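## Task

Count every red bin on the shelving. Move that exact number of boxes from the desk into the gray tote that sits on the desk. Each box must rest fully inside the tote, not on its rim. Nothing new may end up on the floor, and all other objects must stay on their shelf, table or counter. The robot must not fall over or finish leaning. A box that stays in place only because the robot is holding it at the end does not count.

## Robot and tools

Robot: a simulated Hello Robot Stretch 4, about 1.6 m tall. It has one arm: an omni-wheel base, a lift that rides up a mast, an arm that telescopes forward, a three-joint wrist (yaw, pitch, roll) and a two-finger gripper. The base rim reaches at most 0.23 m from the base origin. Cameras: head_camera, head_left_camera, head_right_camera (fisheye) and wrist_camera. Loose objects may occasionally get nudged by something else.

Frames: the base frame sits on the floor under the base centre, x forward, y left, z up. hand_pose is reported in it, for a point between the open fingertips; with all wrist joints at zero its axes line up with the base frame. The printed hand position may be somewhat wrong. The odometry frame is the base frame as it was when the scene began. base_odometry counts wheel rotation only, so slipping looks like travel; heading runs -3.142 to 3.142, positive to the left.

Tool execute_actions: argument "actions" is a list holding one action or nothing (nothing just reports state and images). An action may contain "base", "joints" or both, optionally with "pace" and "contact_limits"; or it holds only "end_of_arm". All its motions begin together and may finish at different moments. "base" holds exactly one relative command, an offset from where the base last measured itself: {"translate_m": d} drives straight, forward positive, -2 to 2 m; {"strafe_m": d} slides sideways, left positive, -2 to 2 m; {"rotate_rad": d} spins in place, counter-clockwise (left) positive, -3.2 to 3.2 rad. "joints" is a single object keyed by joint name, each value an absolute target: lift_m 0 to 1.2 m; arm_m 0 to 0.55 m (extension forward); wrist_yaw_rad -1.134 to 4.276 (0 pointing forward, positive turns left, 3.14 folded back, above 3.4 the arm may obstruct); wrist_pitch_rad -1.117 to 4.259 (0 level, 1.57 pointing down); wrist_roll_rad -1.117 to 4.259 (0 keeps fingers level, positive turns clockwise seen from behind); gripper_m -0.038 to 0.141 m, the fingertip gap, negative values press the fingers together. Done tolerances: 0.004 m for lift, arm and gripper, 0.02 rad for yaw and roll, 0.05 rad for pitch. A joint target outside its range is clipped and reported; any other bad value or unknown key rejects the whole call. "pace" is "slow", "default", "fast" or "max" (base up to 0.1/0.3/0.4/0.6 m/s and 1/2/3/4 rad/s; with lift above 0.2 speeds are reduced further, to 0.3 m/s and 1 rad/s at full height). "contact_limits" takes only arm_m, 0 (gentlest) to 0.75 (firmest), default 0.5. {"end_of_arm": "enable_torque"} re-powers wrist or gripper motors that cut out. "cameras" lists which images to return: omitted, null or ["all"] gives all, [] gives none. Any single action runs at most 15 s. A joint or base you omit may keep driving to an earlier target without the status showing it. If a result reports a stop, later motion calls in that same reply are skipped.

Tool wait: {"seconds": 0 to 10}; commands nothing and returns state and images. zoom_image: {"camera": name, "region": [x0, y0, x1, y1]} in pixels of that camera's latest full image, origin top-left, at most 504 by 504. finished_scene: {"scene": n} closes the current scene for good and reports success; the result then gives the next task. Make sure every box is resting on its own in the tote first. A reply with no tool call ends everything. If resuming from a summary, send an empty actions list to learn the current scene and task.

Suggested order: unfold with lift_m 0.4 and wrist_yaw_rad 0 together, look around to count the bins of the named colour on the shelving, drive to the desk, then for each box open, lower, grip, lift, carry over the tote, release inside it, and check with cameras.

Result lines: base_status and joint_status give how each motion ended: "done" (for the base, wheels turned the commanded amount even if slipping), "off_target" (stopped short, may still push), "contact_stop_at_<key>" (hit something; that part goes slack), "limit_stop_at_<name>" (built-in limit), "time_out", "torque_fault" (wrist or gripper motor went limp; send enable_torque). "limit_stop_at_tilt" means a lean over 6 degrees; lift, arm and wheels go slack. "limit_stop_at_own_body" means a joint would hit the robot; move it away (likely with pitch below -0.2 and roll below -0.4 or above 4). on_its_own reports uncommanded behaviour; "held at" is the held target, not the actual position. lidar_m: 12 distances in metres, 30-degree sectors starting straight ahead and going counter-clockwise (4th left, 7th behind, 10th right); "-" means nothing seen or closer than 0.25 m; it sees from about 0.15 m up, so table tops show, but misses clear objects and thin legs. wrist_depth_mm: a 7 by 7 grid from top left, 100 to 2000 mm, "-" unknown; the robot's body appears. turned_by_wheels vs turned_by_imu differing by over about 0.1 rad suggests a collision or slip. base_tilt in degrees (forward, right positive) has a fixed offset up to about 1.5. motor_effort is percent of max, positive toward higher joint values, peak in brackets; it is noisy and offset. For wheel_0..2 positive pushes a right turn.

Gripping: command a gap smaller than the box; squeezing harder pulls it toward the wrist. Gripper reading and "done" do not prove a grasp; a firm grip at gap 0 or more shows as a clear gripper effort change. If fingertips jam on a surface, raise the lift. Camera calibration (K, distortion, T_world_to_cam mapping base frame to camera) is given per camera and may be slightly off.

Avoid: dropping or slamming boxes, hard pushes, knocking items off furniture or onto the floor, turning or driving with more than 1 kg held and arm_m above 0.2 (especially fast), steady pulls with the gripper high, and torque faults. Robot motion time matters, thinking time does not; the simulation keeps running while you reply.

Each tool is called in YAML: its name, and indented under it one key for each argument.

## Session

execute_actions:
  actions: []

Scene clock: 0.00 s.
base_odometry: x=+0.000 y=+0.000 heading=+0.000 (m, m, rad; odometry frame)
turned_by_wheels: +0.000 (rad since the last result)
turned_by_imu: +0.000 (rad since the last result)
base_tilt: forward=+0.6 right=+0.3 (deg)
lidar_m: 0.85 0.63 0.60 0.65 0.92 2.99 1.19 0.92 1.52 1.75 1.32 1.28
base_status: not commanded
joint_positions: lift_m=+0.138 arm_m=-0.002 wrist_yaw_rad=+3.054 wrist_pitch_rad=+0.012 wrist_roll_rad=+0.012 gripper_m=+0.057
joint_status: not commanded
motor_effort: lift_m=+20 arm_m=-1 wrist_yaw_rad=+0 wrist_pitch_rad=-7 wrist_roll_rad=+0 gripper_m=+1 wheel_0=+0 wheel_1=+0 wheel_2=-1 (%)
hand_pose: x=-0.1112 y=+0.1124 z=+0.3129 quat_wxyz=(+0.044, -0.006, +0.006, +0.999) (m; base frame)
wrist_depth_mm: 123 139 - - - - - / 108 140 - - - - - / 115 141 - - - - - / 138 204 - - - - - / 1661 1921 1983 1983 - - - / 1078 1118 196 1118 198 1138 1118 / 768 723 778 110 778 741 788
pictures: head_camera, head_left_camera, head_right_camera, wrist_camera
camera_calibration (this result's frames):
wrist_camera: T_world_to_cam=[[0.123429, 0.992327, -0.00729574, -0.104453], [0.0327051, -0.0114157, -0.9994, 0.373968], [-0.991814, 0.123117, -0.0338632, 0.120285], [0, 0, 0, 1]] pos_world=[0.119962, 0.0931112, 0.377055]
Images, in order (width x height): head_camera 420x560, head_left_camera 420x672, head_right_camera 420x672, wrist_camera 616x392.

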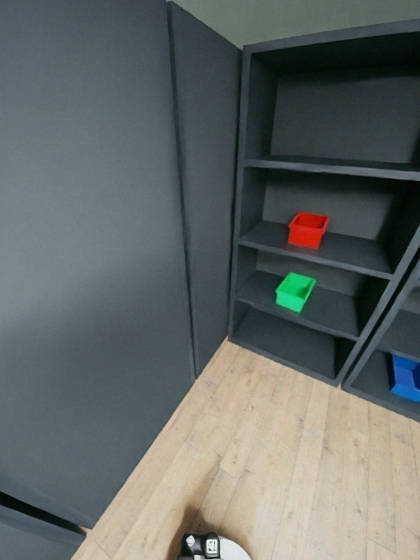

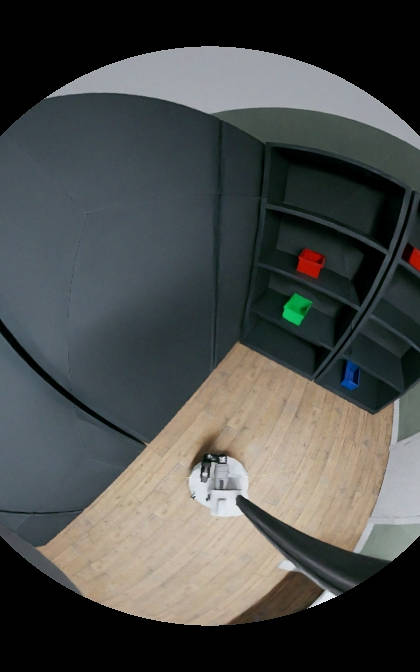

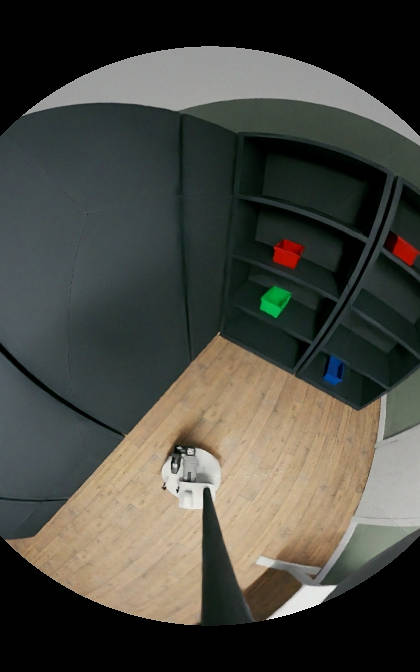

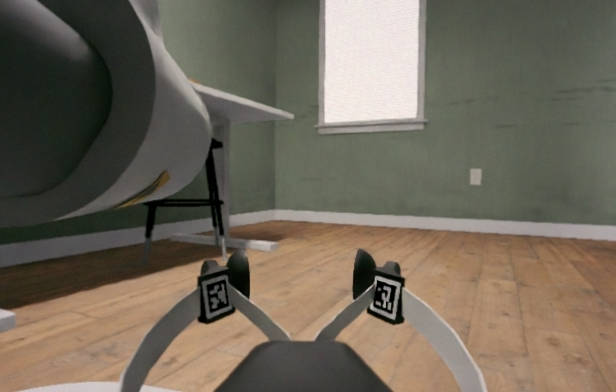

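execute_actions:
  actions:
    - {"base":{"rotate_rad":-0.613},"pace":"fast"}

Scene clock: 1.77 s.
base_odometry: x=+0.000 y=+0.000 heading=-0.613 (m, m, rad; odometry frame)
turned_by_wheels: -0.613 (rad since the last result)
turned_by_imu: -0.603 (rad since the last result)
base_tilt: forward=+0.7 right=+0.4 (deg)
lidar_m: 1.29 0.92 0.65 0.61 0.62 0.84 3.04 1.33 0.93 1.11 1.70 1.34
base_status: done
joint_positions: lift_m=+0.138 arm_m=-0.002 wrist_yaw_rad=+3.054 wrist_pitch_rad=+0.012 wrist_roll_rad=+0.012 gripper_m=+0.057
joint_status: not commanded
motor_effort: lift_m=+21(20) arm_m=-1(1) wrist_yaw_rad=+0(0) wrist_pitch_rad=-7(8) wrist_roll_rad=+0(1) gripper_m=-4(2) wheel_0=+1(9) wheel_1=+1(9) wheel_2=+2(9) (%)
hand_pose: x=-0.1112 y=+0.1124 z=+0.3129 quat_wxyz=(+0.044, -0.006, +0.006, +0.999) (m; base frame)
wrist_depth_mm: 123 139 - - 1430 904 654 / 108 140 - - 1430 891 661 / 115 141 - - 1464 878 661 / 138 204 - - 1430 891 661 / 1921 1983 1921 1983 1229 891 654 / 1118 1098 196 1118 198 891 661 / 768 723 768 110 788 741 654
pictures: head_camera, head_left_camera, head_right_camera, wrist_camera
camera_calibration (this result's frames):
wrist_camera: T_world_to_cam=[[0.12343, 0.992327, -0.0072956, -0.104453], [0.0327051, -0.0114156, -0.9994, 0.373968], [-0.991814, 0.123117, -0.0338632, 0.120286], [0, 0, 0, 1]] pos_world=[0.119964, 0.0931112, 0.377055]
Images, in order (width x height): head_camera 420x560, head_left_camera 420x672, head_right_camera 420x672, wrist_camera 616x392.

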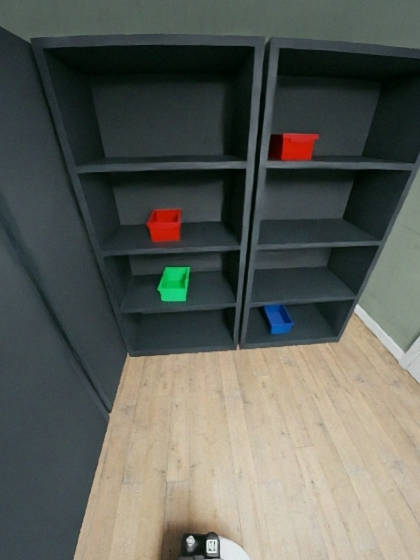

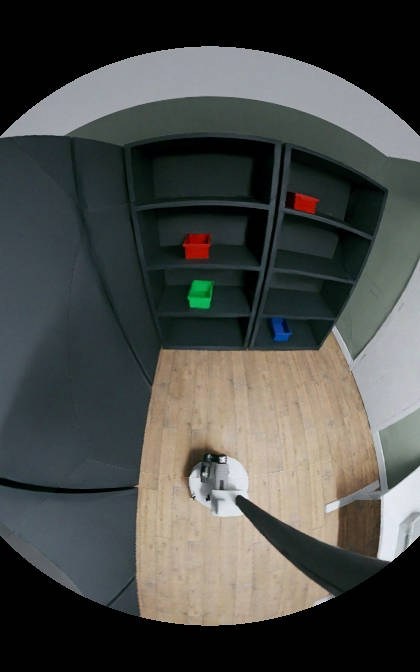

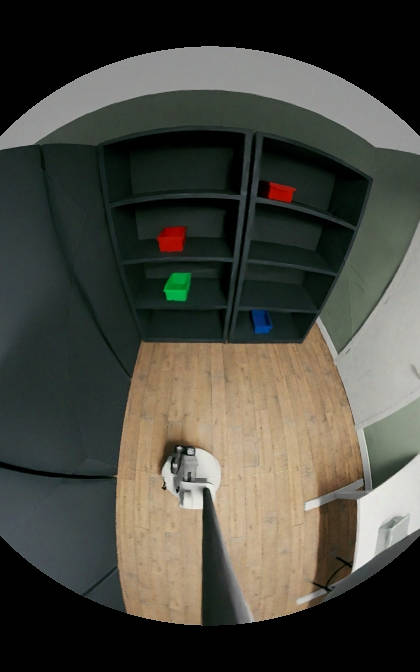

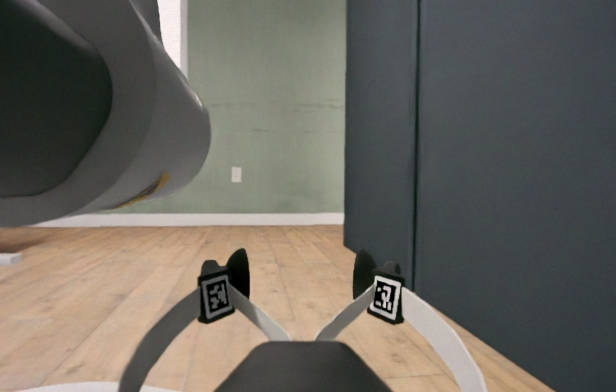

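execute_actions:
  actions:
    - {"base":{"rotate_rad":-1.6},"pace":"fast"}
  cameras: ["head_camera","head_right_camera"]

execute_actions:
  actions:
    - {"base":{"strafe_m":-2.0},"pace":"max"}
  cameras: ["head_camera","head_right_camera"]

Scene clock: 4.07 s.
base_odometry: x=+0.000 y=+0.000 heading=-2.213 (m, m, rad; odometry frame)
turned_by_wheels: -1.600 (rad since the last result)
turned_by_imu: -1.575 (rad since the last result)
base_tilt: forward=+0.6 right=+0.3 (deg)
lidar_m: 0.93 1.62 1.34 1.27 0.94 0.66 0.61 0.63 0.84 2.01 1.32 0.93
base_status: done
joint_positions: lift_m=+0.138 arm_m=-0.002 wrist_yaw_rad=+3.054 wrist_pitch_rad=+0.012 wrist_roll_rad=+0.012 gripper_m=+0.057
joint_status: not commanded
motor_effort: lift_m=+20(20) arm_m=-1(1) wrist_yaw_rad=+0(0) wrist_pitch_rad=-9(8) wrist_roll_rad=+1(1) gripper_m=-3(2) wheel_0=+0(9) wheel_1=-1(11) wheel_2=+0(10) (%)
hand_pose: x=-0.1112 y=+0.1124 z=+0.3129 quat_wxyz=(+0.044, -0.006, +0.006, +0.999) (m; base frame)
wrist_depth_mm: 123 139 723 750 778 820 842 / 108 140 723 750 788 820 866 / 115 141 732 750 798 831 866 / 138 204 741 759 798 842 878 / 683 707 741 768 798 842 878 / 683 707 196 768 198 842 891 / 691 707 741 110 778 732 788
pictures: head_camera, head_right_camera
Images, in order (width x height): head_camera 420x560, head_right_camera 420x672.

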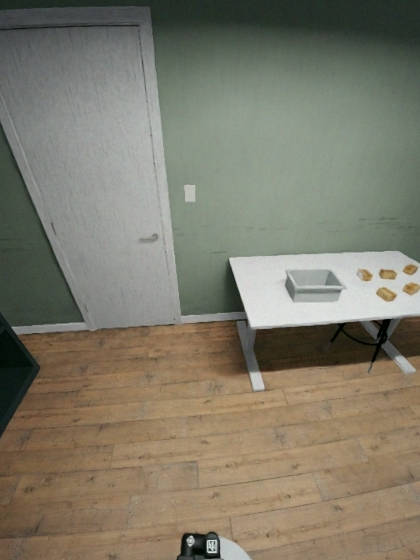

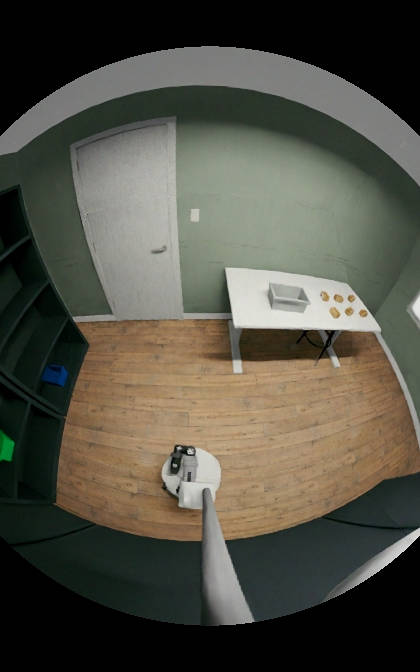

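Scene clock: 8.80 s.
base_odometry: x=-1.602 y=+1.197 heading=-2.213 (m, m, rad; odometry frame)
turned_by_wheels: +0.000 (rad since the last result)
turned_by_imu: -0.002 (rad since the last result)
base_tilt: forward=+0.6 right=+0.3 (deg)
lidar_m: 0.99 1.00 1.32 2.54 0.76 0.52 0.48 1.56 1.07 1.01 1.04 1.33
base_status: done
joint_positions: lift_m=+0.138 arm_m=-0.002 wrist_yaw_rad=+3.054 wrist_pitch_rad=+0.012 wrist_roll_rad=+0.012 gripper_m=+0.057
joint_status: not commanded
motor_effort: lift_m=+21(20) arm_m=-1(1) wrist_yaw_rad=+0(0) wrist_pitch_rad=-7(6) wrist_roll_rad=+0(0) gripper_m=-2(3) wheel_0=-2(14) wheel_1=+1(16) wheel_2=+0(1) (%)
hand_pose: x=-0.1112 y=+0.1124 z=+0.3129 quat_wxyz=(+0.044, -0.006, +0.006, +0.999) (m; base frame)
wrist_depth_mm: 123 139 609 627 654 699 723 / 108 140 609 627 668 699 715 / 115 141 621 654 676 691 732 / 138 204 621 647 676 699 732 / 1921 1863 621 654 683 707 741 / 1078 1078 196 647 199 715 750 / 768 723 634 110 699 699 741
pictures: head_camera, head_right_camera
Images, in order (width x height): head_camera 420x560, head_right_camera 420x672.

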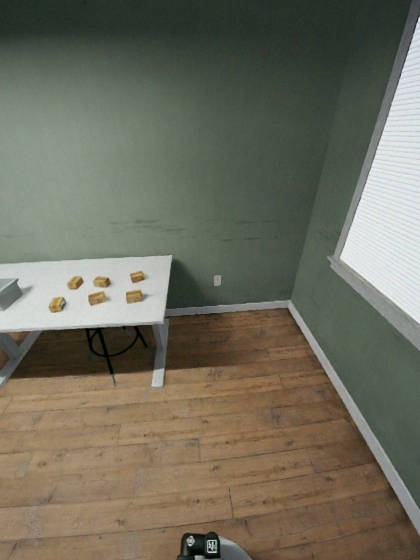

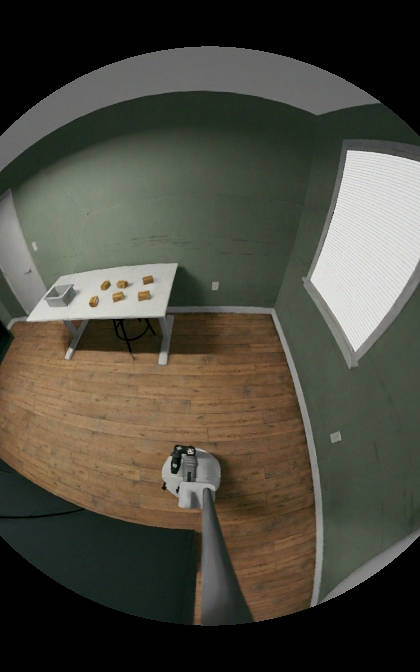

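execute_actions:
  actions:
    - {"base":{"rotate_rad":0.066},"pace":"fast"}
  cameras: []

execute_actions:
  actions:
    - {"base":{"strafe_m":-0.52},"pace":"max"}
  cameras: ["wrist_camera","head_left_camera"]

Scene clock: 9.73 s.
base_odometry: x=-1.602 y=+1.197 heading=-2.147 (m, m, rad; odometry frame)
turned_by_wheels: +0.066 (rad since the last result)
turned_by_imu: +0.065 (rad since the last result)
base_tilt: forward=+0.6 right=+0.2 (deg)
lidar_m: 0.98 1.03 1.44 1.95 0.72 0.53 0.50 1.46 1.05 1.00 1.07 1.41
base_status: done
joint_positions: lift_m=+0.138 arm_m=-0.002 wrist_yaw_rad=+3.054 wrist_pitch_rad=+0.012 wrist_roll_rad=+0.012 gripper_m=+0.057
joint_status: not commanded
motor_effort: lift_m=+20(20) arm_m=-1(1) wrist_yaw_rad=+0(0) wrist_pitch_rad=-6(7) wrist_roll_rad=+0(0) gripper_m=-1(3) wheel_0=-1(5) wheel_1=-1(6) wheel_2=-1(6) (%)
hand_pose: x=-0.1112 y=+0.1124 z=+0.3129 quat_wxyz=(+0.044, -0.006, +0.006, +0.999) (m; base frame)
wrist_depth_mm: 123 139 609 627 640 661 676 / 108 140 603 627 640 654 691 / 115 141 597 627 647 668 683 / 138 205 621 634 661 668 683 / 1808 1921 621 634 647 668 683 / 1078 1078 196 640 198 676 691 / 768 723 627 110 661 668 699
pictures: none
No camera images: the call's "cameras" was empty. Leave "cameras" out to get every camera's image.

Scene clock: 12.00 s.
base_odometry: x=-2.038 y=+1.481 heading=-2.147 (m, m, rad; odometry frame)
turned_by_wheels: +0.000 (rad since the last result)
turned_by_imu: -0.001 (rad since the last result)
base_tilt: forward=+0.7 right=+0.3 (deg)
lidar_m: 1.76 1.20 1.39 1.97 0.72 0.73 1.96 0.71 0.52 0.49 0.51 0.67
base_status: done
joint_positions: lift_m=+0.138 arm_m=-0.002 wrist_yaw_rad=+3.054 wrist_pitch_rad=+0.012 wrist_roll_rad=+0.012 gripper_m=+0.057
joint_status: not commanded
motor_effort: lift_m=+20(20) arm_m=-1(1) wrist_yaw_rad=+0(0) wrist_pitch_rad=-7(9) wrist_roll_rad=-1(1) gripper_m=-1(1) wheel_0=-1(13) wheel_1=+2(17) wheel_2=+0(0) (%)
hand_pose: x=-0.1112 y=+0.1124 z=+0.3129 quat_wxyz=(+0.044, -0.006, +0.006, +0.999) (m; base frame)
wrist_depth_mm: 123 139 - - - 750 661 / 108 140 - - - 759 691 / 115 141 - - - 750 683 / 138 206 - - - 750 683 / 1060 1661 1921 1921 1060 759 691 / 976 1098 196 1098 199 750 707 / 759 723 778 110 768 691 715
pictures: head_left_camera, wrist_camera
camera_calibration (this result's frames):
wrist_camera: T_world_to_cam=[[0.12343, 0.992327, -0.00729504, -0.104454], [0.032705, -0.011415, -0.9994, 0.373968], [-0.991814, 0.123117, -0.033863, 0.120292], [0, 0, 0, 1]] pos_world=[0.11997, 0.0931111, 0.377055]
Images, in order (width x height): head_left_camera 420x672, wrist_camera 616x392.

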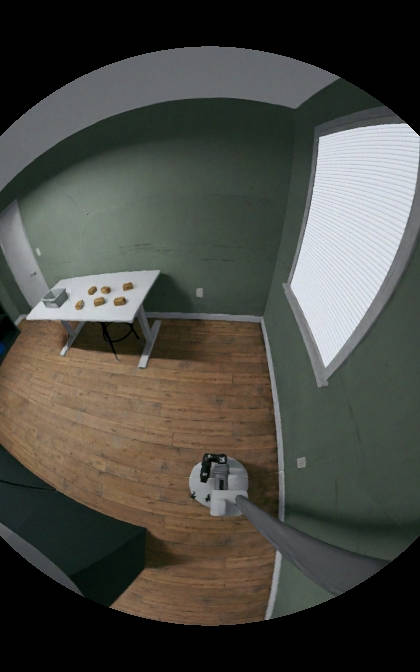

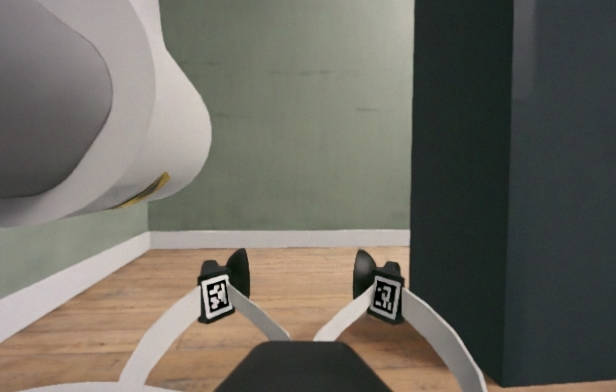

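execute_actions:
  actions:
    - {"base":{"translate_m":-1.62},"joints":{"lift_m":0.4,"wrist_yaw_rad":0.6,"wrist_pitch_rad":0.45},"pace":"max"}
  cameras: ["wrist_camera","head_left_camera"]

Scene clock: 16.63 s.
base_odometry: x=-1.155 y=+2.839 heading=-2.147 (m, m, rad; odometry frame)
turned_by_wheels: +0.000 (rad since the last result)
turned_by_imu: -0.004 (rad since the last result)
base_tilt: forward=+0.6 right=+0.3 (deg)
lidar_m: 1.94 0.81 0.90 1.45 0.52 0.37 0.34 0.38 0.51 0.48 0.49 0.73
base_status: done
joint_positions: lift_m=+0.400 arm_m=-0.002 wrist_yaw_rad=+0.600 wrist_pitch_rad=+0.452 wrist_roll_rad=+0.012 gripper_m=+0.057
joint_status: all done
motor_effort: lift_m=+23(29) arm_m=-1(1) wrist_yaw_rad=-1(5) wrist_pitch_rad=-6(8) wrist_roll_rad=-1(0) gripper_m=+1(6) wheel_0=+1(10) wheel_1=+1(10) wheel_2=-2(16) (%)
hand_pose: x=+0.4320 y=+0.0744 z=+0.4520 quat_wxyz=(+0.931, -0.061, +0.216, +0.287) (m; base frame)
wrist_depth_mm: 946 591 707 - - - - / 1281 634 741 - - - - / 1308 683 768 1537 1708 1756 1808 / 1118 991 842 1160 1281 1336 1308 / 976 866 831 991 1025 1025 1042 / 820 809 196 831 199 854 842 / 683 676 707 110 707 683 715
pictures: head_left_camera, wrist_camera
camera_calibration (this result's frames):
wrist_camera: T_world_to_cam=[[0.535069, -0.844764, 0.00872021, -0.181165], [-0.381473, -0.250807, -0.889705, 0.641883], [0.753777, 0.472726, -0.456454, 0.0792588], [0, 0, 0, 1]] pos_world=[0.282053, -0.0295202, 0.608844]
Images, in order (width x height): head_left_camera 420x672, wrist_camera 616x392.

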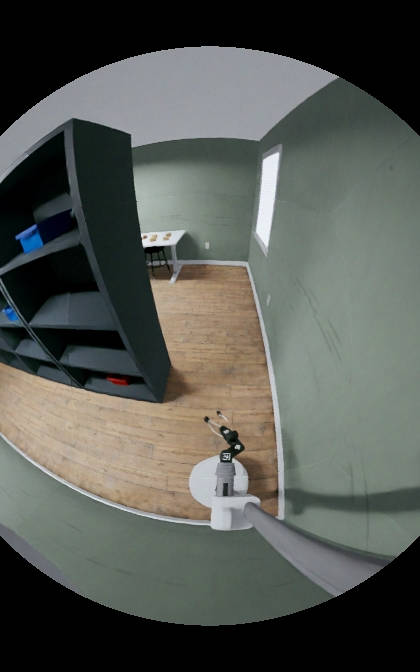

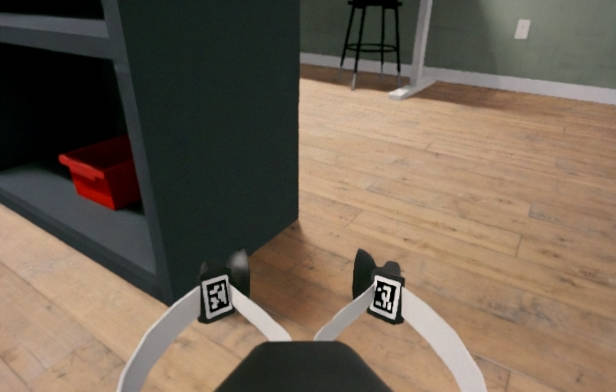

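execute_actions:
  actions:
    - {"base":{"strafe_m":1.4},"joints":{"wrist_yaw_rad":0.45},"pace":"max"}

Scene clock: 20.80 s.
base_odometry: x=+0.019 y=+2.077 heading=-2.147 (m, m, rad; odometry frame)
turned_by_wheels: +0.000 (rad since the last result)
turned_by_imu: +0.001 (rad since the last result)
base_tilt: forward=+0.6 right=+0.4 (deg)
lidar_m: 0.64 0.66 0.92 1.44 0.53 0.37 0.34 0.38 0.52 1.46 0.92 0.67
base_status: done
joint_positions: lift_m=+0.400 arm_m=-0.002 wrist_yaw_rad=+0.450 wrist_pitch_rad=+0.452 wrist_roll_rad=+0.012 gripper_m=+0.057
joint_status: all done
motor_effort: lift_m=+23(23) arm_m=-1(1) wrist_yaw_rad=+0(4) wrist_pitch_rad=-7(6) wrist_roll_rad=+0(1) gripper_m=+1(5) wheel_0=+2(13) wheel_1=-1(13) wheel_2=+0(1) (%)
hand_pose: x=+0.4402 y=+0.0342 z=+0.4520 quat_wxyz=(+0.950, -0.044, +0.220, +0.216) (m; base frame)
wrist_depth_mm: 707 723 544 521 342 661 634 / 917 1078 452 399 362 338 336 / 991 1160 1042 931 404 768 707 / 991 1098 1098 1008 459 831 759 / 866 866 878 798 455 866 798 / 820 750 196 585 200 732 750 / 683 668 676 110 597 603 621
pictures: head_camera, head_left_camera, head_right_camera, wrist_camera
camera_calibration (this result's frames):
wrist_camera: T_world_to_cam=[[0.402752, -0.915268, 0.00872028, -0.158869], [-0.414685, -0.190954, -0.889704, 0.647479], [0.815982, 0.354714, -0.456455, 0.0687776], [0, 0, 0, 1]] pos_world=[0.276363, -0.0461652, 0.608844]
Images, in order (width x height): head_camera 420x560, head_left_camera 420x672, head_right_camera 420x672, wrist_camera 616x392.

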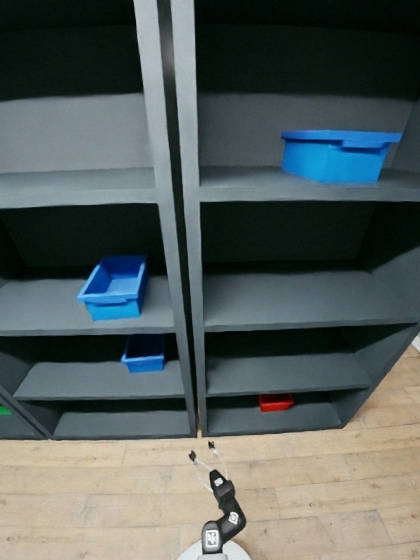

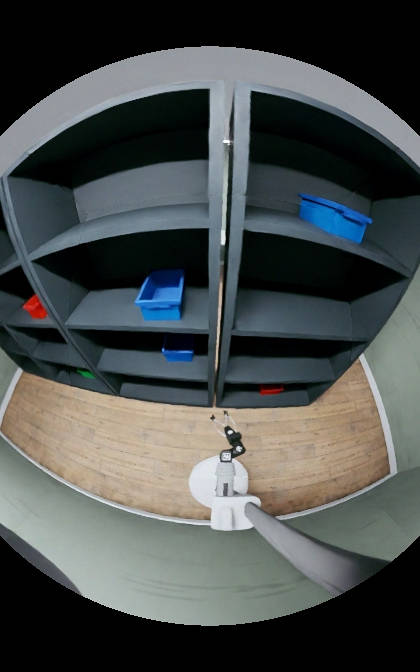

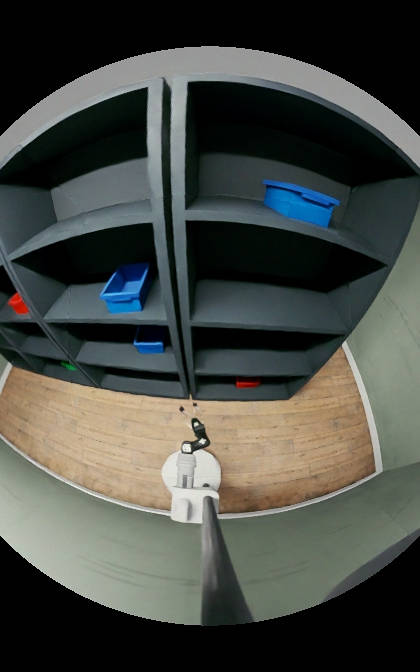

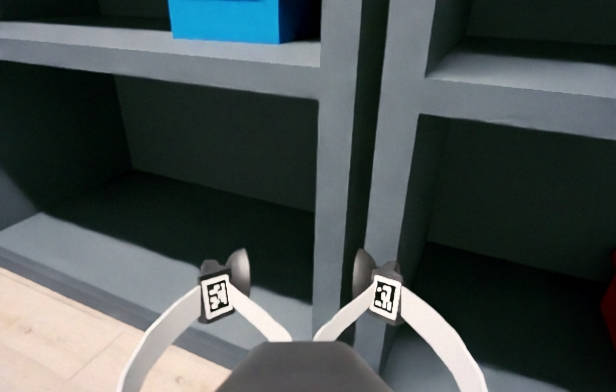

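execute_actions:
  actions:
    - {"base":{"strafe_m":1.85},"pace":"max"}

Scene clock: 25.70 s.
base_odometry: x=+1.570 y=+1.069 heading=-2.147 (m, m, rad; odometry frame)
turned_by_wheels: +0.000 (rad since the last result)
turned_by_imu: +0.002 (rad since the last result)
base_tilt: forward=+0.7 right=+0.2 (deg)
lidar_m: 0.64 0.67 0.93 1.02 0.51 0.35 0.34 0.36 0.50 1.44 0.92 0.68
base_status: done
joint_positions: lift_m=+0.400 arm_m=-0.002 wrist_yaw_rad=+0.450 wrist_pitch_rad=+0.452 wrist_roll_rad=+0.012 gripper_m=+0.057
joint_status: not commanded
motor_effort: lift_m=+23(23) arm_m=-1(1) wrist_yaw_rad=+0(1) wrist_pitch_rad=-6(7) wrist_roll_rad=+0(1) gripper_m=+0(1) wheel_0=+1(15) wheel_1=-2(14) wheel_2=+0(0) (%)
hand_pose: x=+0.4402 y=+0.0342 z=+0.4520 quat_wxyz=(+0.950, -0.044, +0.220, +0.216) (m; base frame)
wrist_depth_mm: 707 723 759 392 370 668 647 / 976 1078 452 407 370 345 336 / 1025 1205 1042 442 492 788 715 / 1008 1078 976 480 591 831 759 / 904 866 732 512 661 854 798 / 798 768 196 544 199 723 741 / 691 676 676 110 615 597 621
pictures: head_camera, head_left_camera, head_right_camera, wrist_camera
camera_calibration (this result's frames):
wrist_camera: T_world_to_cam=[[0.402687, -0.915296, 0.00872042, -0.158858], [-0.414698, -0.190924, -0.889704, 0.647481], [0.816007, 0.354656, -0.456455, 0.0687733], [0, 0, 0, 1]] pos_world=[0.27636, -0.0461728, 0.608844]
Images, in order (width x height): head_camera 420x560, head_left_camera 420x672, head_right_camera 420x672, wrist_camera 616x392.

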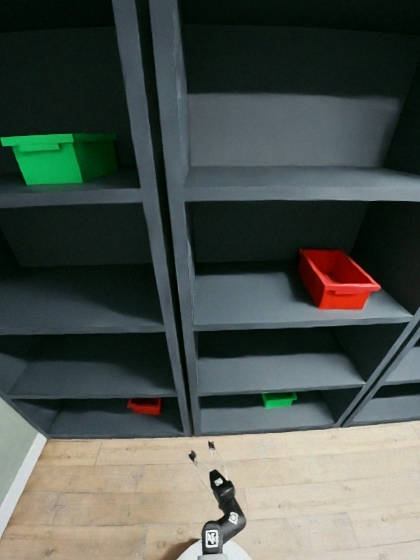

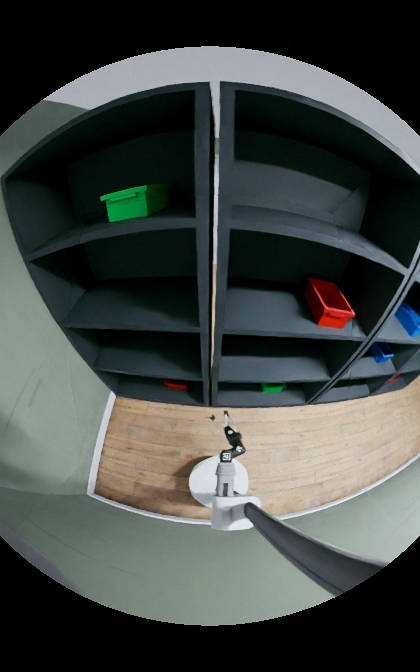

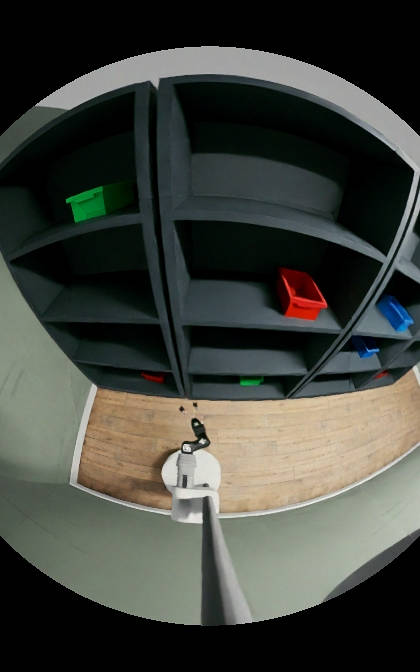

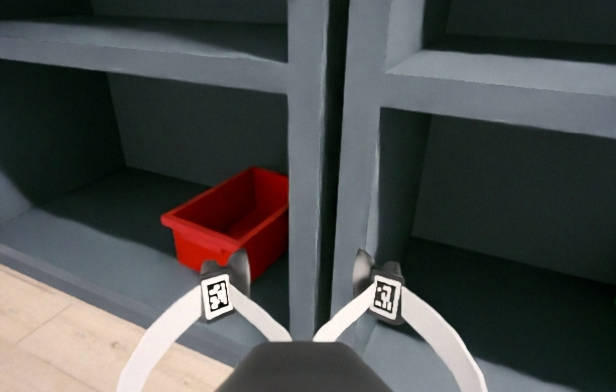

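zoom_image:
  camera: "head_right_camera"
  region: [270, 260, 420, 420]

Region (270, 260, 420, 420) of head_right_camera's 420x672 image, scaled by 3.150, with more detail than that image has; it fills the left 472 columns of this view, and the rest is white.

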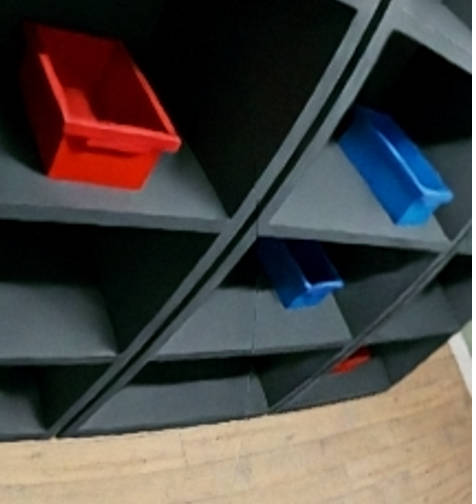

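execute_actions:
  actions:
    - {"base":{"strafe_m":-2.0},"joints":{"wrist_yaw_rad":0,"wrist_pitch_rad":1.57,"gripper_m":0.11},"pace":"max"}
  cameras: []

execute_actions:
  actions:
    - {"base":{"strafe_m":-1.2},"pace":"max"}
  cameras: ["head_camera"]

Scene clock: 31.20 s.
base_odometry: x=-0.107 y=+2.158 heading=-2.147 (m, m, rad; odometry frame)
turned_by_wheels: +0.000 (rad since the last result)
turned_by_imu: -0.003 (rad since the last result)
base_tilt: forward=+0.5 right=+0.3 (deg)
lidar_m: 0.63 0.66 0.92 1.42 0.51 0.38 0.35 0.37 0.51 1.47 0.92 0.65
base_status: done
joint_positions: lift_m=+0.400 arm_m=-0.002 wrist_yaw_rad=+0.000 wrist_pitch_rad=+1.570 wrist_roll_rad=+0.012 gripper_m=+0.110
joint_status: all done
motor_effort: lift_m=+23(23) arm_m=-1(1) wrist_yaw_rad=+0(7) wrist_pitch_rad=-1(3) wrist_roll_rad=+1(0) gripper_m=+0(1) wheel_0=-2(13) wheel_1=+2(15) wheel_2=+0(0) (%)
hand_pose: x=+0.1687 y=-0.0874 z=+0.2895 quat_wxyz=(+0.707, +0.004, +0.707, -0.004) (m; base frame)
wrist_depth_mm: 504 504 508 504 504 508 517 / 504 504 512 512 508 517 517 / 508 512 508 512 512 517 517 / 508 504 517 517 517 525 521 / 512 304 303 306 517 517 525 / 304 303 301 304 219 525 525 / 301 303 304 110 319 530 535
pictures: none
No camera images: the call's "cameras" was empty. Leave "cameras" out to get every camera's image.

Scene clock: 34.73 s.
base_odometry: x=-1.114 y=+2.812 heading=-2.147 (m, m, rad; odometry frame)
turned_by_wheels: +0.000 (rad since the last result)
turned_by_imu: -0.002 (rad since the last result)
base_tilt: forward=+0.5 right=+0.4 (deg)
lidar_m: 2.14 0.78 0.91 1.43 0.53 0.35 0.35 0.37 0.52 0.53 0.56 0.78
base_status: done
joint_positions: lift_m=+0.400 arm_m=-0.002 wrist_yaw_rad=+0.000 wrist_pitch_rad=+1.570 wrist_roll_rad=+0.012 gripper_m=+0.110
joint_status: not commanded
motor_effort: lift_m=+23(23) arm_m=-1(1) wrist_yaw_rad=+0(0) wrist_pitch_rad=-2(1) wrist_roll_rad=-1(0) gripper_m=-3(4) wheel_0=-3(13) wheel_1=+2(13) wheel_2=+0(0) (%)
hand_pose: x=+0.1687 y=-0.0874 z=+0.2895 quat_wxyz=(+0.707, +0.004, +0.707, -0.004) (m; base frame)
wrist_depth_mm: 500 504 508 500 512 508 517 / 504 508 508 504 512 517 521 / 508 508 508 508 517 517 517 / 508 508 512 512 517 517 517 / 504 304 303 306 521 521 525 / 303 301 300 303 218 525 525 / 301 303 304 110 320 530 535
pictures: head_camera
Images, in order (width x height): head_camera 420x560.

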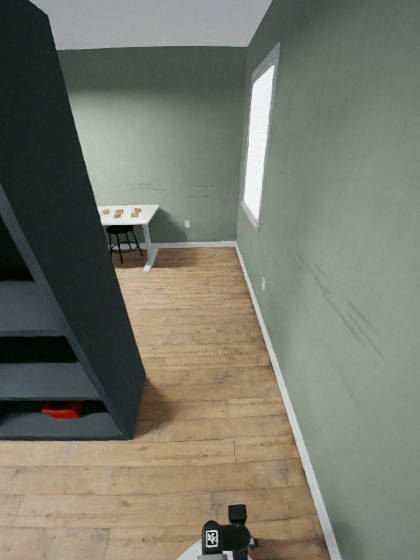

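execute_actions:
  actions:
    - {"base":{"translate_m":2.0},"pace":"max"}
  cameras: ["head_left_camera"]

execute_actions:
  actions:
    - {"base":{"strafe_m":1.35},"joints":{"lift_m":1.0},"pace":"max"}
  cameras: ["head_camera","head_left_camera"]

Scene clock: 40.33 s.
base_odometry: x=-2.203 y=+1.134 heading=-2.147 (m, m, rad; odometry frame)
turned_by_wheels: +0.000 (rad since the last result)
turned_by_imu: +0.005 (rad since the last result)
base_tilt: forward=+0.6 right=+0.3 (deg)
lidar_m: 1.41 0.90 0.85 3.37 1.25 1.01 2.22 0.79 0.58 0.52 0.54 0.73
base_status: done
joint_positions: lift_m=+0.400 arm_m=-0.002 wrist_yaw_rad=+0.000 wrist_pitch_rad=+1.570 wrist_roll_rad=+0.012 gripper_m=+0.110
joint_status: not commanded
motor_effort: lift_m=+23(23) arm_m=-1(1) wrist_yaw_rad=+0(0) wrist_pitch_rad=-1(1) wrist_roll_rad=+1(1) gripper_m=-2(0) wheel_0=+0(8) wheel_1=+0(7) wheel_2=+2(15) (%)
hand_pose: x=+0.1687 y=-0.0874 z=+0.2895 quat_wxyz=(+0.707, +0.004, +0.707, -0.004) (m; base frame)
wrist_depth_mm: 500 508 500 508 508 512 512 / 500 508 504 508 517 512 517 / 508 512 512 512 517 512 517 / 512 504 517 512 521 521 521 / 508 304 303 307 521 521 525 / 303 303 303 304 218 530 530 / 301 303 304 110 320 530 530
pictures: head_left_camera
Images, in order (width x height): head_left_camera 420x672.

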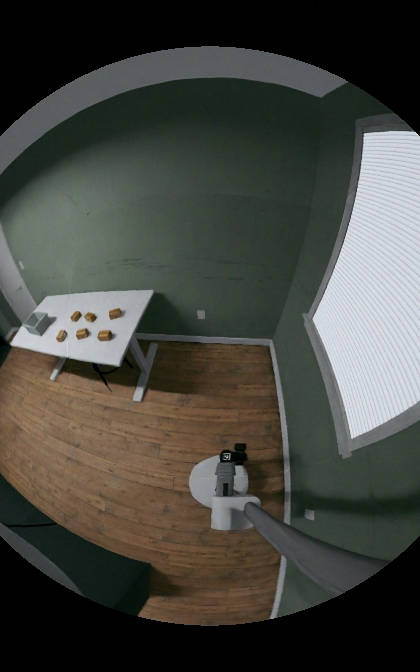

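Scene clock: 44.23 s.
base_odometry: x=-1.071 y=+0.399 heading=-2.147 (m, m, rad; odometry frame)
turned_by_wheels: +0.000 (rad since the last result)
turned_by_imu: +0.001 (rad since the last result)
base_tilt: forward=+0.6 right=+0.3 (deg)
lidar_m: 0.59 0.62 0.89 2.38 1.25 0.90 0.87 0.91 1.97 1.87 0.84 0.64
base_status: done
joint_positions: lift_m=+1.000 arm_m=-0.002 wrist_yaw_rad=+0.000 wrist_pitch_rad=+1.570 wrist_roll_rad=+0.012 gripper_m=+0.110
joint_status: all done
motor_effort: lift_m=+24(27) arm_m=-1(1) wrist_yaw_rad=+0(1) wrist_pitch_rad=-1(1) wrist_roll_rad=+0(1) gripper_m=+1(1) wheel_0=+0(13) wheel_1=-2(14) wheel_2=+0(2) (%)
hand_pose: x=+0.1687 y=-0.0874 z=+0.8894 quat_wxyz=(+0.707, +0.004, +0.707, -0.004) (m; base frame)
wrist_depth_mm: 1098 1098 1098 1098 1118 1118 1098 / 1098 1078 1098 1118 1138 1138 1098 / 1098 1098 1098 1138 1118 1118 1138 / 1098 1098 1098 1098 1118 1118 1138 / 1118 1098 904 931 1138 1118 1138 / 1118 1078 904 891 218 1138 1138 / 1118 1138 1138 110 1138 1160 1138
pictures: head_camera, head_left_camera
Images, in order (width x height): head_camera 420x560, head_left_camera 420x672.

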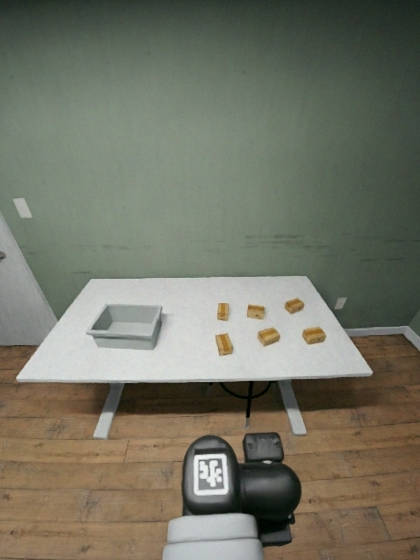

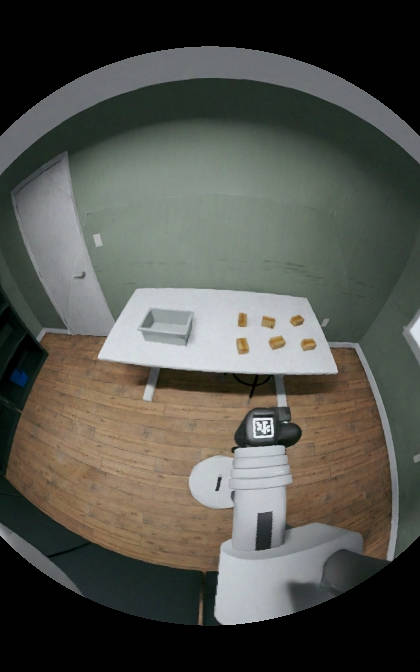

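zoom_image:
  camera: "head_camera"
  region: [70, 270, 370, 440]

Region (70, 270, 370, 440) of head_camera's 420x560 image, scaled by 1.680, with more detail than that image has; it fills the top 286 rows of this view, and the rest is white.

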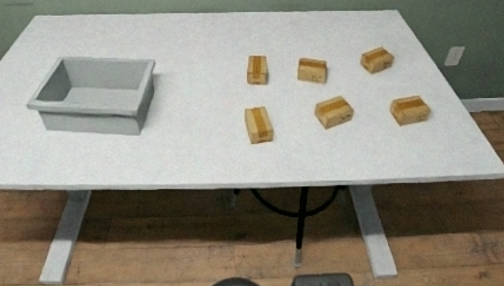

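execute_actions:
  actions:
    - {"base":{"translate_m":0.32},"joints":{"arm_m":0.298,"lift_m":0.985,"wrist_roll_rad":-0.1},"pace":"fast"}
  cameras: ["wrist_camera"]

Scene clock: 48.43 s.
base_odometry: x=-1.245 y=+0.131 heading=-2.147 (m, m, rad; odometry frame)
turned_by_wheels: +0.000 (rad since the last result)
turned_by_imu: +0.000 (rad since the last result)
base_tilt: forward=+0.7 right=+0.2 (deg)
lidar_m: 0.28 0.29 0.42 2.39 1.69 1.25 1.18 1.23 1.97 1.85 0.42 0.29
base_status: done
joint_positions: lift_m=+0.985 arm_m=+0.297 wrist_yaw_rad=+0.000 wrist_pitch_rad=+1.570 wrist_roll_rad=-0.100 gripper_m=+0.110
joint_status: all done
motor_effort: lift_m=+15(21) arm_m=+5(7) wrist_yaw_rad=-1(1) wrist_pitch_rad=-1(3) wrist_roll_rad=+0(3) gripper_m=+0(0) wheel_0=+2(7) wheel_1=+2(6) wheel_2=+0(12) (%)
hand_pose: x=+0.4683 y=-0.0874 z=+0.8751 quat_wxyz=(+0.707, -0.035, +0.706, +0.035) (m; base frame)
wrist_depth_mm: 366 370 373 327 377 377 327 / 368 370 375 373 377 368 330 / 373 368 377 377 375 379 382 / 375 377 377 379 382 382 384 / 375 375 377 332 384 366 332 / 379 377 382 334 218 389 387 / 379 382 387 110 387 389 392
pictures: wrist_camera
camera_calibration (this result's frames):
wrist_camera: T_world_to_cam=[[0.104018, -0.993926, 0.0359434, -0.175999], [-0.994427, -0.10331, 0.0210193, 0.494576], [-0.0171783, -0.0379294, -0.999133, 1.11289], [0, 0, 0, 1]] pos_world=[0.529244, -0.0816236, 1.10786]
Images, in order (width x height): wrist_camera 616x392.

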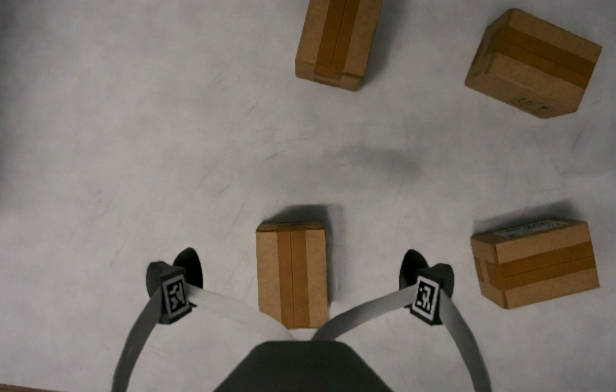

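execute_actions:
  actions:
    - {"base":{"strafe_m":0.006},"joints":{"arm_m":0.279,"lift_m":0.868,"wrist_roll_rad":-0.135},"pace":"fast"}
  cameras: ["wrist_camera"]

Scene clock: 50.40 s.
base_odometry: x=-1.240 y=+0.128 heading=-2.147 (m, m, rad; odometry frame)
turned_by_wheels: +0.000 (rad since the last result)
turned_by_imu: +0.000 (rad since the last result)
base_tilt: forward=+0.6 right=+0.4 (deg)
lidar_m: 0.29 0.31 0.42 2.39 1.70 1.26 1.17 1.24 1.98 1.87 0.41 0.30
base_status: done
joint_positions: lift_m=+0.868 arm_m=+0.280 wrist_yaw_rad=+0.000 wrist_pitch_rad=+1.570 wrist_roll_rad=-0.134 gripper_m=+0.110
joint_status: all done
motor_effort: lift_m=+15(14) arm_m=-5(4) wrist_yaw_rad=+0(1) wrist_pitch_rad=+1(1) wrist_roll_rad=+0(3) gripper_m=+1(1) wheel_0=+0(8) wheel_1=+0(9) wheel_2=+0(0) (%)
hand_pose: x=+0.4510 y=-0.0874 z=+0.7581 quat_wxyz=(+0.706, -0.048, +0.705, +0.048) (m; base frame)
wrist_depth_mm: 255 256 256 258 260 260 262 / 257 256 257 259 259 263 262 / 256 257 258 262 262 263 266 / 257 258 260 260 263 265 266 / 260 259 262 214 265 266 266 / 263 263 216 213 218 268 267 / 263 263 264 110 270 270 273
pictures: wrist_camera
camera_calibration (this result's frames):
wrist_camera: T_world_to_cam=[[0.138293, -0.989739, 0.0359304, -0.18507], [-0.990259, -0.137591, 0.0213548, 0.474654], [-0.016192, -0.0385337, -0.999126, 0.995184], [0, 0, 0, 1]] pos_world=[0.511739, -0.0795152, 0.990827]
Images, in order (width x height): wrist_camera 616x392.

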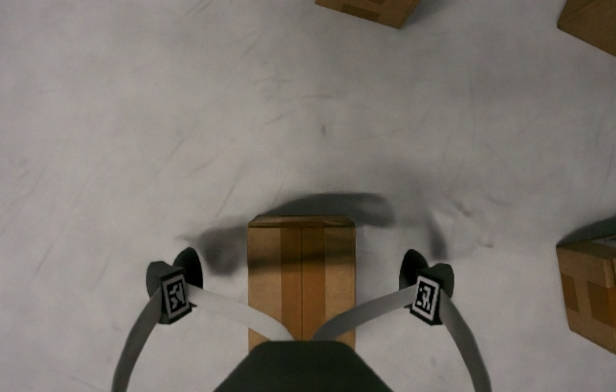

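execute_actions:
  actions:
    - {"joints":{"gripper_m":0.025},"pace":"fast"}
  cameras: []

execute_actions:
  actions:
    - {"joints":{"lift_m":1.0,"wrist_roll_rad":0.08},"pace":"fast"}
  cameras: ["wrist_camera"]

Scene clock: 52.37 s.
base_odometry: x=-1.240 y=+0.128 heading=-2.147 (m, m, rad; odometry frame)
turned_by_wheels: +0.000 (rad since the last result)
turned_by_imu: +0.000 (rad since the last result)
base_tilt: forward=+0.6 right=+0.3 (deg)
lidar_m: 0.28 0.31 0.41 2.38 1.68 1.24 1.18 1.25 1.98 1.87 0.41 0.31
base_status: not commanded
joint_positions: lift_m=+0.868 arm_m=+0.280 wrist_yaw_rad=+0.000 wrist_pitch_rad=+1.570 wrist_roll_rad=-0.134 gripper_m=+0.025
joint_status: all done
motor_effort: lift_m=+15(15) arm_m=-5(5) wrist_yaw_rad=+1(0) wrist_pitch_rad=-2(1) wrist_roll_rad=-1(1) gripper_m=-16(11) wheel_0=+0(0) wheel_1=+0(0) wheel_2=+0(0) (%)
hand_pose: x=+0.4510 y=-0.0874 z=+0.7581 quat_wxyz=(+0.706, -0.048, +0.705, +0.048) (m; base frame)
wrist_depth_mm: 253 254 255 258 259 259 262 / 255 256 257 258 259 262 264 / 257 258 259 260 263 263 264 / 258 259 259 262 263 264 266 / 259 259 262 202 263 265 267 / 260 260 194 204 191 266 267 / 264 263 265 110 270 268 271
pictures: none
No camera images: the call's "cameras" was empty. Leave "cameras" out to get every camera's image.

Scene clock: 53.67 s.
base_odometry: x=-1.240 y=+0.128 heading=-2.147 (m, m, rad; odometry frame)
turned_by_wheels: +0.000 (rad since the last result)
turned_by_imu: +0.000 (rad since the last result)
base_tilt: forward=+0.6 right=+0.3 (deg)
lidar_m: 0.27 0.29 0.43 2.39 1.69 1.22 1.18 1.25 1.99 1.86 0.41 0.30
base_status: not commanded
joint_positions: lift_m=+1.000 arm_m=+0.280 wrist_yaw_rad=+0.000 wrist_pitch_rad=+1.570 wrist_roll_rad=+0.079 gripper_m=+0.025
joint_status: all done
motor_effort: lift_m=+25(25) arm_m=-5(5) wrist_yaw_rad=+0(1) wrist_pitch_rad=-2(1) wrist_roll_rad=+2(5) gripper_m=-13(9) wheel_0=+0(0) wheel_1=+0(0) wheel_2=+0(0) (%)
hand_pose: x=+0.4510 y=-0.0874 z=+0.8893 quat_wxyz=(+0.707, +0.028, +0.706, -0.028) (m; base frame)
wrist_depth_mm: 382 382 387 338 387 342 394 / 384 387 387 392 392 392 394 / 389 389 389 394 392 397 397 / 387 389 392 397 397 375 347 / 389 394 394 202 394 399 404 / 394 394 194 204 191 402 404 / 397 394 399 110 402 402 404
pictures: wrist_camera
camera_calibration (this result's frames):
wrist_camera: T_world_to_cam=[[-0.075021, -0.996539, 0.0357897, -0.0940544], [-0.996895, 0.0758119, 0.0212766, 0.493588], [-0.0239162, -0.0340824, -0.999133, 1.13017], [0, 0, 0, 1]] pos_world=[0.512029, -0.0926296, 1.12206]
Images, in order (width x height): wrist_camera 616x392.

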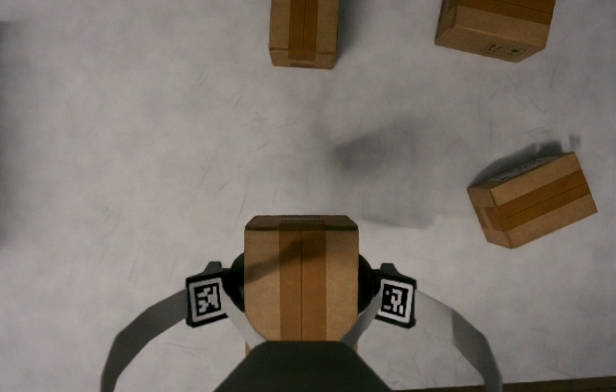

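execute_actions:
  actions:
    - {"base":{"strafe_m":0.51},"joints":{"arm_m":0.375},"pace":"fast"}
  cameras: ["wrist_camera"]

Scene clock: 56.67 s.
base_odometry: x=-0.812 y=-0.150 heading=-2.147 (m, m, rad; odometry frame)
turned_by_wheels: +0.000 (rad since the last result)
turned_by_imu: +0.000 (rad since the last result)
base_tilt: forward=+0.6 right=+0.3 (deg)
lidar_m: 0.30 0.31 1.54 1.87 1.70 1.24 1.19 1.24 1.72 1.10 0.43 0.31
base_status: done
joint_positions: lift_m=+1.000 arm_m=+0.374 wrist_yaw_rad=+0.000 wrist_pitch_rad=+1.570 wrist_roll_rad=+0.080 gripper_m=+0.025
joint_status: all done
motor_effort: lift_m=+25(25) arm_m=+5(7) wrist_yaw_rad=+0(1) wrist_pitch_rad=+0(2) wrist_roll_rad=+2(2) gripper_m=-17(13) wheel_0=-1(11) wheel_1=+0(10) wheel_2=+0(0) (%)
hand_pose: x=+0.5453 y=-0.0874 z=+0.8893 quat_wxyz=(+0.707, +0.028, +0.706, -0.028) (m; base frame)
wrist_depth_mm: 379 384 384 387 389 389 394 / 382 387 387 389 392 394 394 / 387 384 282 303 283 377 286 / 389 389 373 392 392 389 285 / 389 392 274 202 392 397 296 / 392 394 194 204 191 368 294 / 392 394 282 110 312 294 293
pictures: wrist_camera
camera_calibration (this result's frames):
wrist_camera: T_world_to_cam=[[-0.074936, -0.996546, 0.0357857, -0.0870251], [-0.996903, 0.075725, 0.0212242, 0.587622], [-0.0238607, -0.0340845, -0.999134, 1.13242], [0, 0, 0, 1]] pos_world=[0.606301, -0.0926243, 1.12208]
Images, in order (width x height): wrist_camera 616x392.

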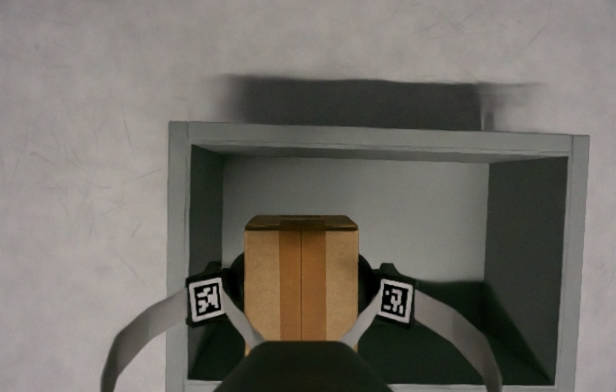

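execute_actions:
  actions:
    - {"joints":{"lift_m":0.872,"wrist_roll_rad":0.11,"arm_m":0.38},"pace":"fast"}
  cameras: ["wrist_camera"]

Scene clock: 58.27 s.
base_odometry: x=-0.812 y=-0.150 heading=-2.147 (m, m, rad; odometry frame)
turned_by_wheels: +0.000 (rad since the last result)
turned_by_imu: +0.000 (rad since the last result)
base_tilt: forward=+0.7 right=+0.2 (deg)
lidar_m: 0.30 0.31 1.54 1.87 1.68 1.24 1.19 1.24 1.71 1.11 0.43 0.32
base_status: not commanded
joint_positions: lift_m=+0.872 arm_m=+0.379 wrist_yaw_rad=+0.000 wrist_pitch_rad=+1.570 wrist_roll_rad=+0.109 gripper_m=+0.025
joint_status: all done
motor_effort: lift_m=+16(21) arm_m=+5(6) wrist_yaw_rad=+0(0) wrist_pitch_rad=-3(2) wrist_roll_rad=+2(2) gripper_m=-14(13) wheel_0=-1(1) wheel_1=+1(1) wheel_2=+0(0) (%)
hand_pose: x=+0.5502 y=-0.0874 z=+0.7621 quat_wxyz=(+0.706, +0.039, +0.706, -0.039) (m; base frame)
wrist_depth_mm: 258 258 262 262 263 264 264 / 258 259 262 262 263 264 266 / 259 156 174 175 175 174 174 / 259 180 262 263 264 264 266 / 263 180 256 202 265 267 267 / 263 167 194 203 192 267 268 / 266 167 264 110 267 270 271
pictures: wrist_camera
camera_calibration (this result's frames):
wrist_camera: T_world_to_cam=[[-0.104823, -0.993848, 0.0357648, -0.065402], [-0.994179, 0.105622, 0.021243, 0.596376], [-0.0248898, -0.0333299, -0.999134, 1.00602], [0, 0, 0, 1]] pos_world=[0.611089, -0.0944596, 0.994824]
Images, in order (width x height): wrist_camera 616x392.

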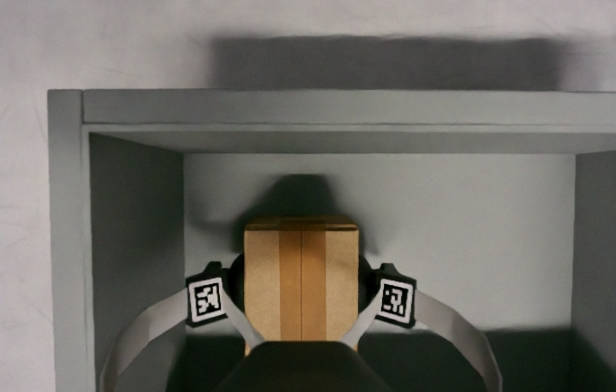

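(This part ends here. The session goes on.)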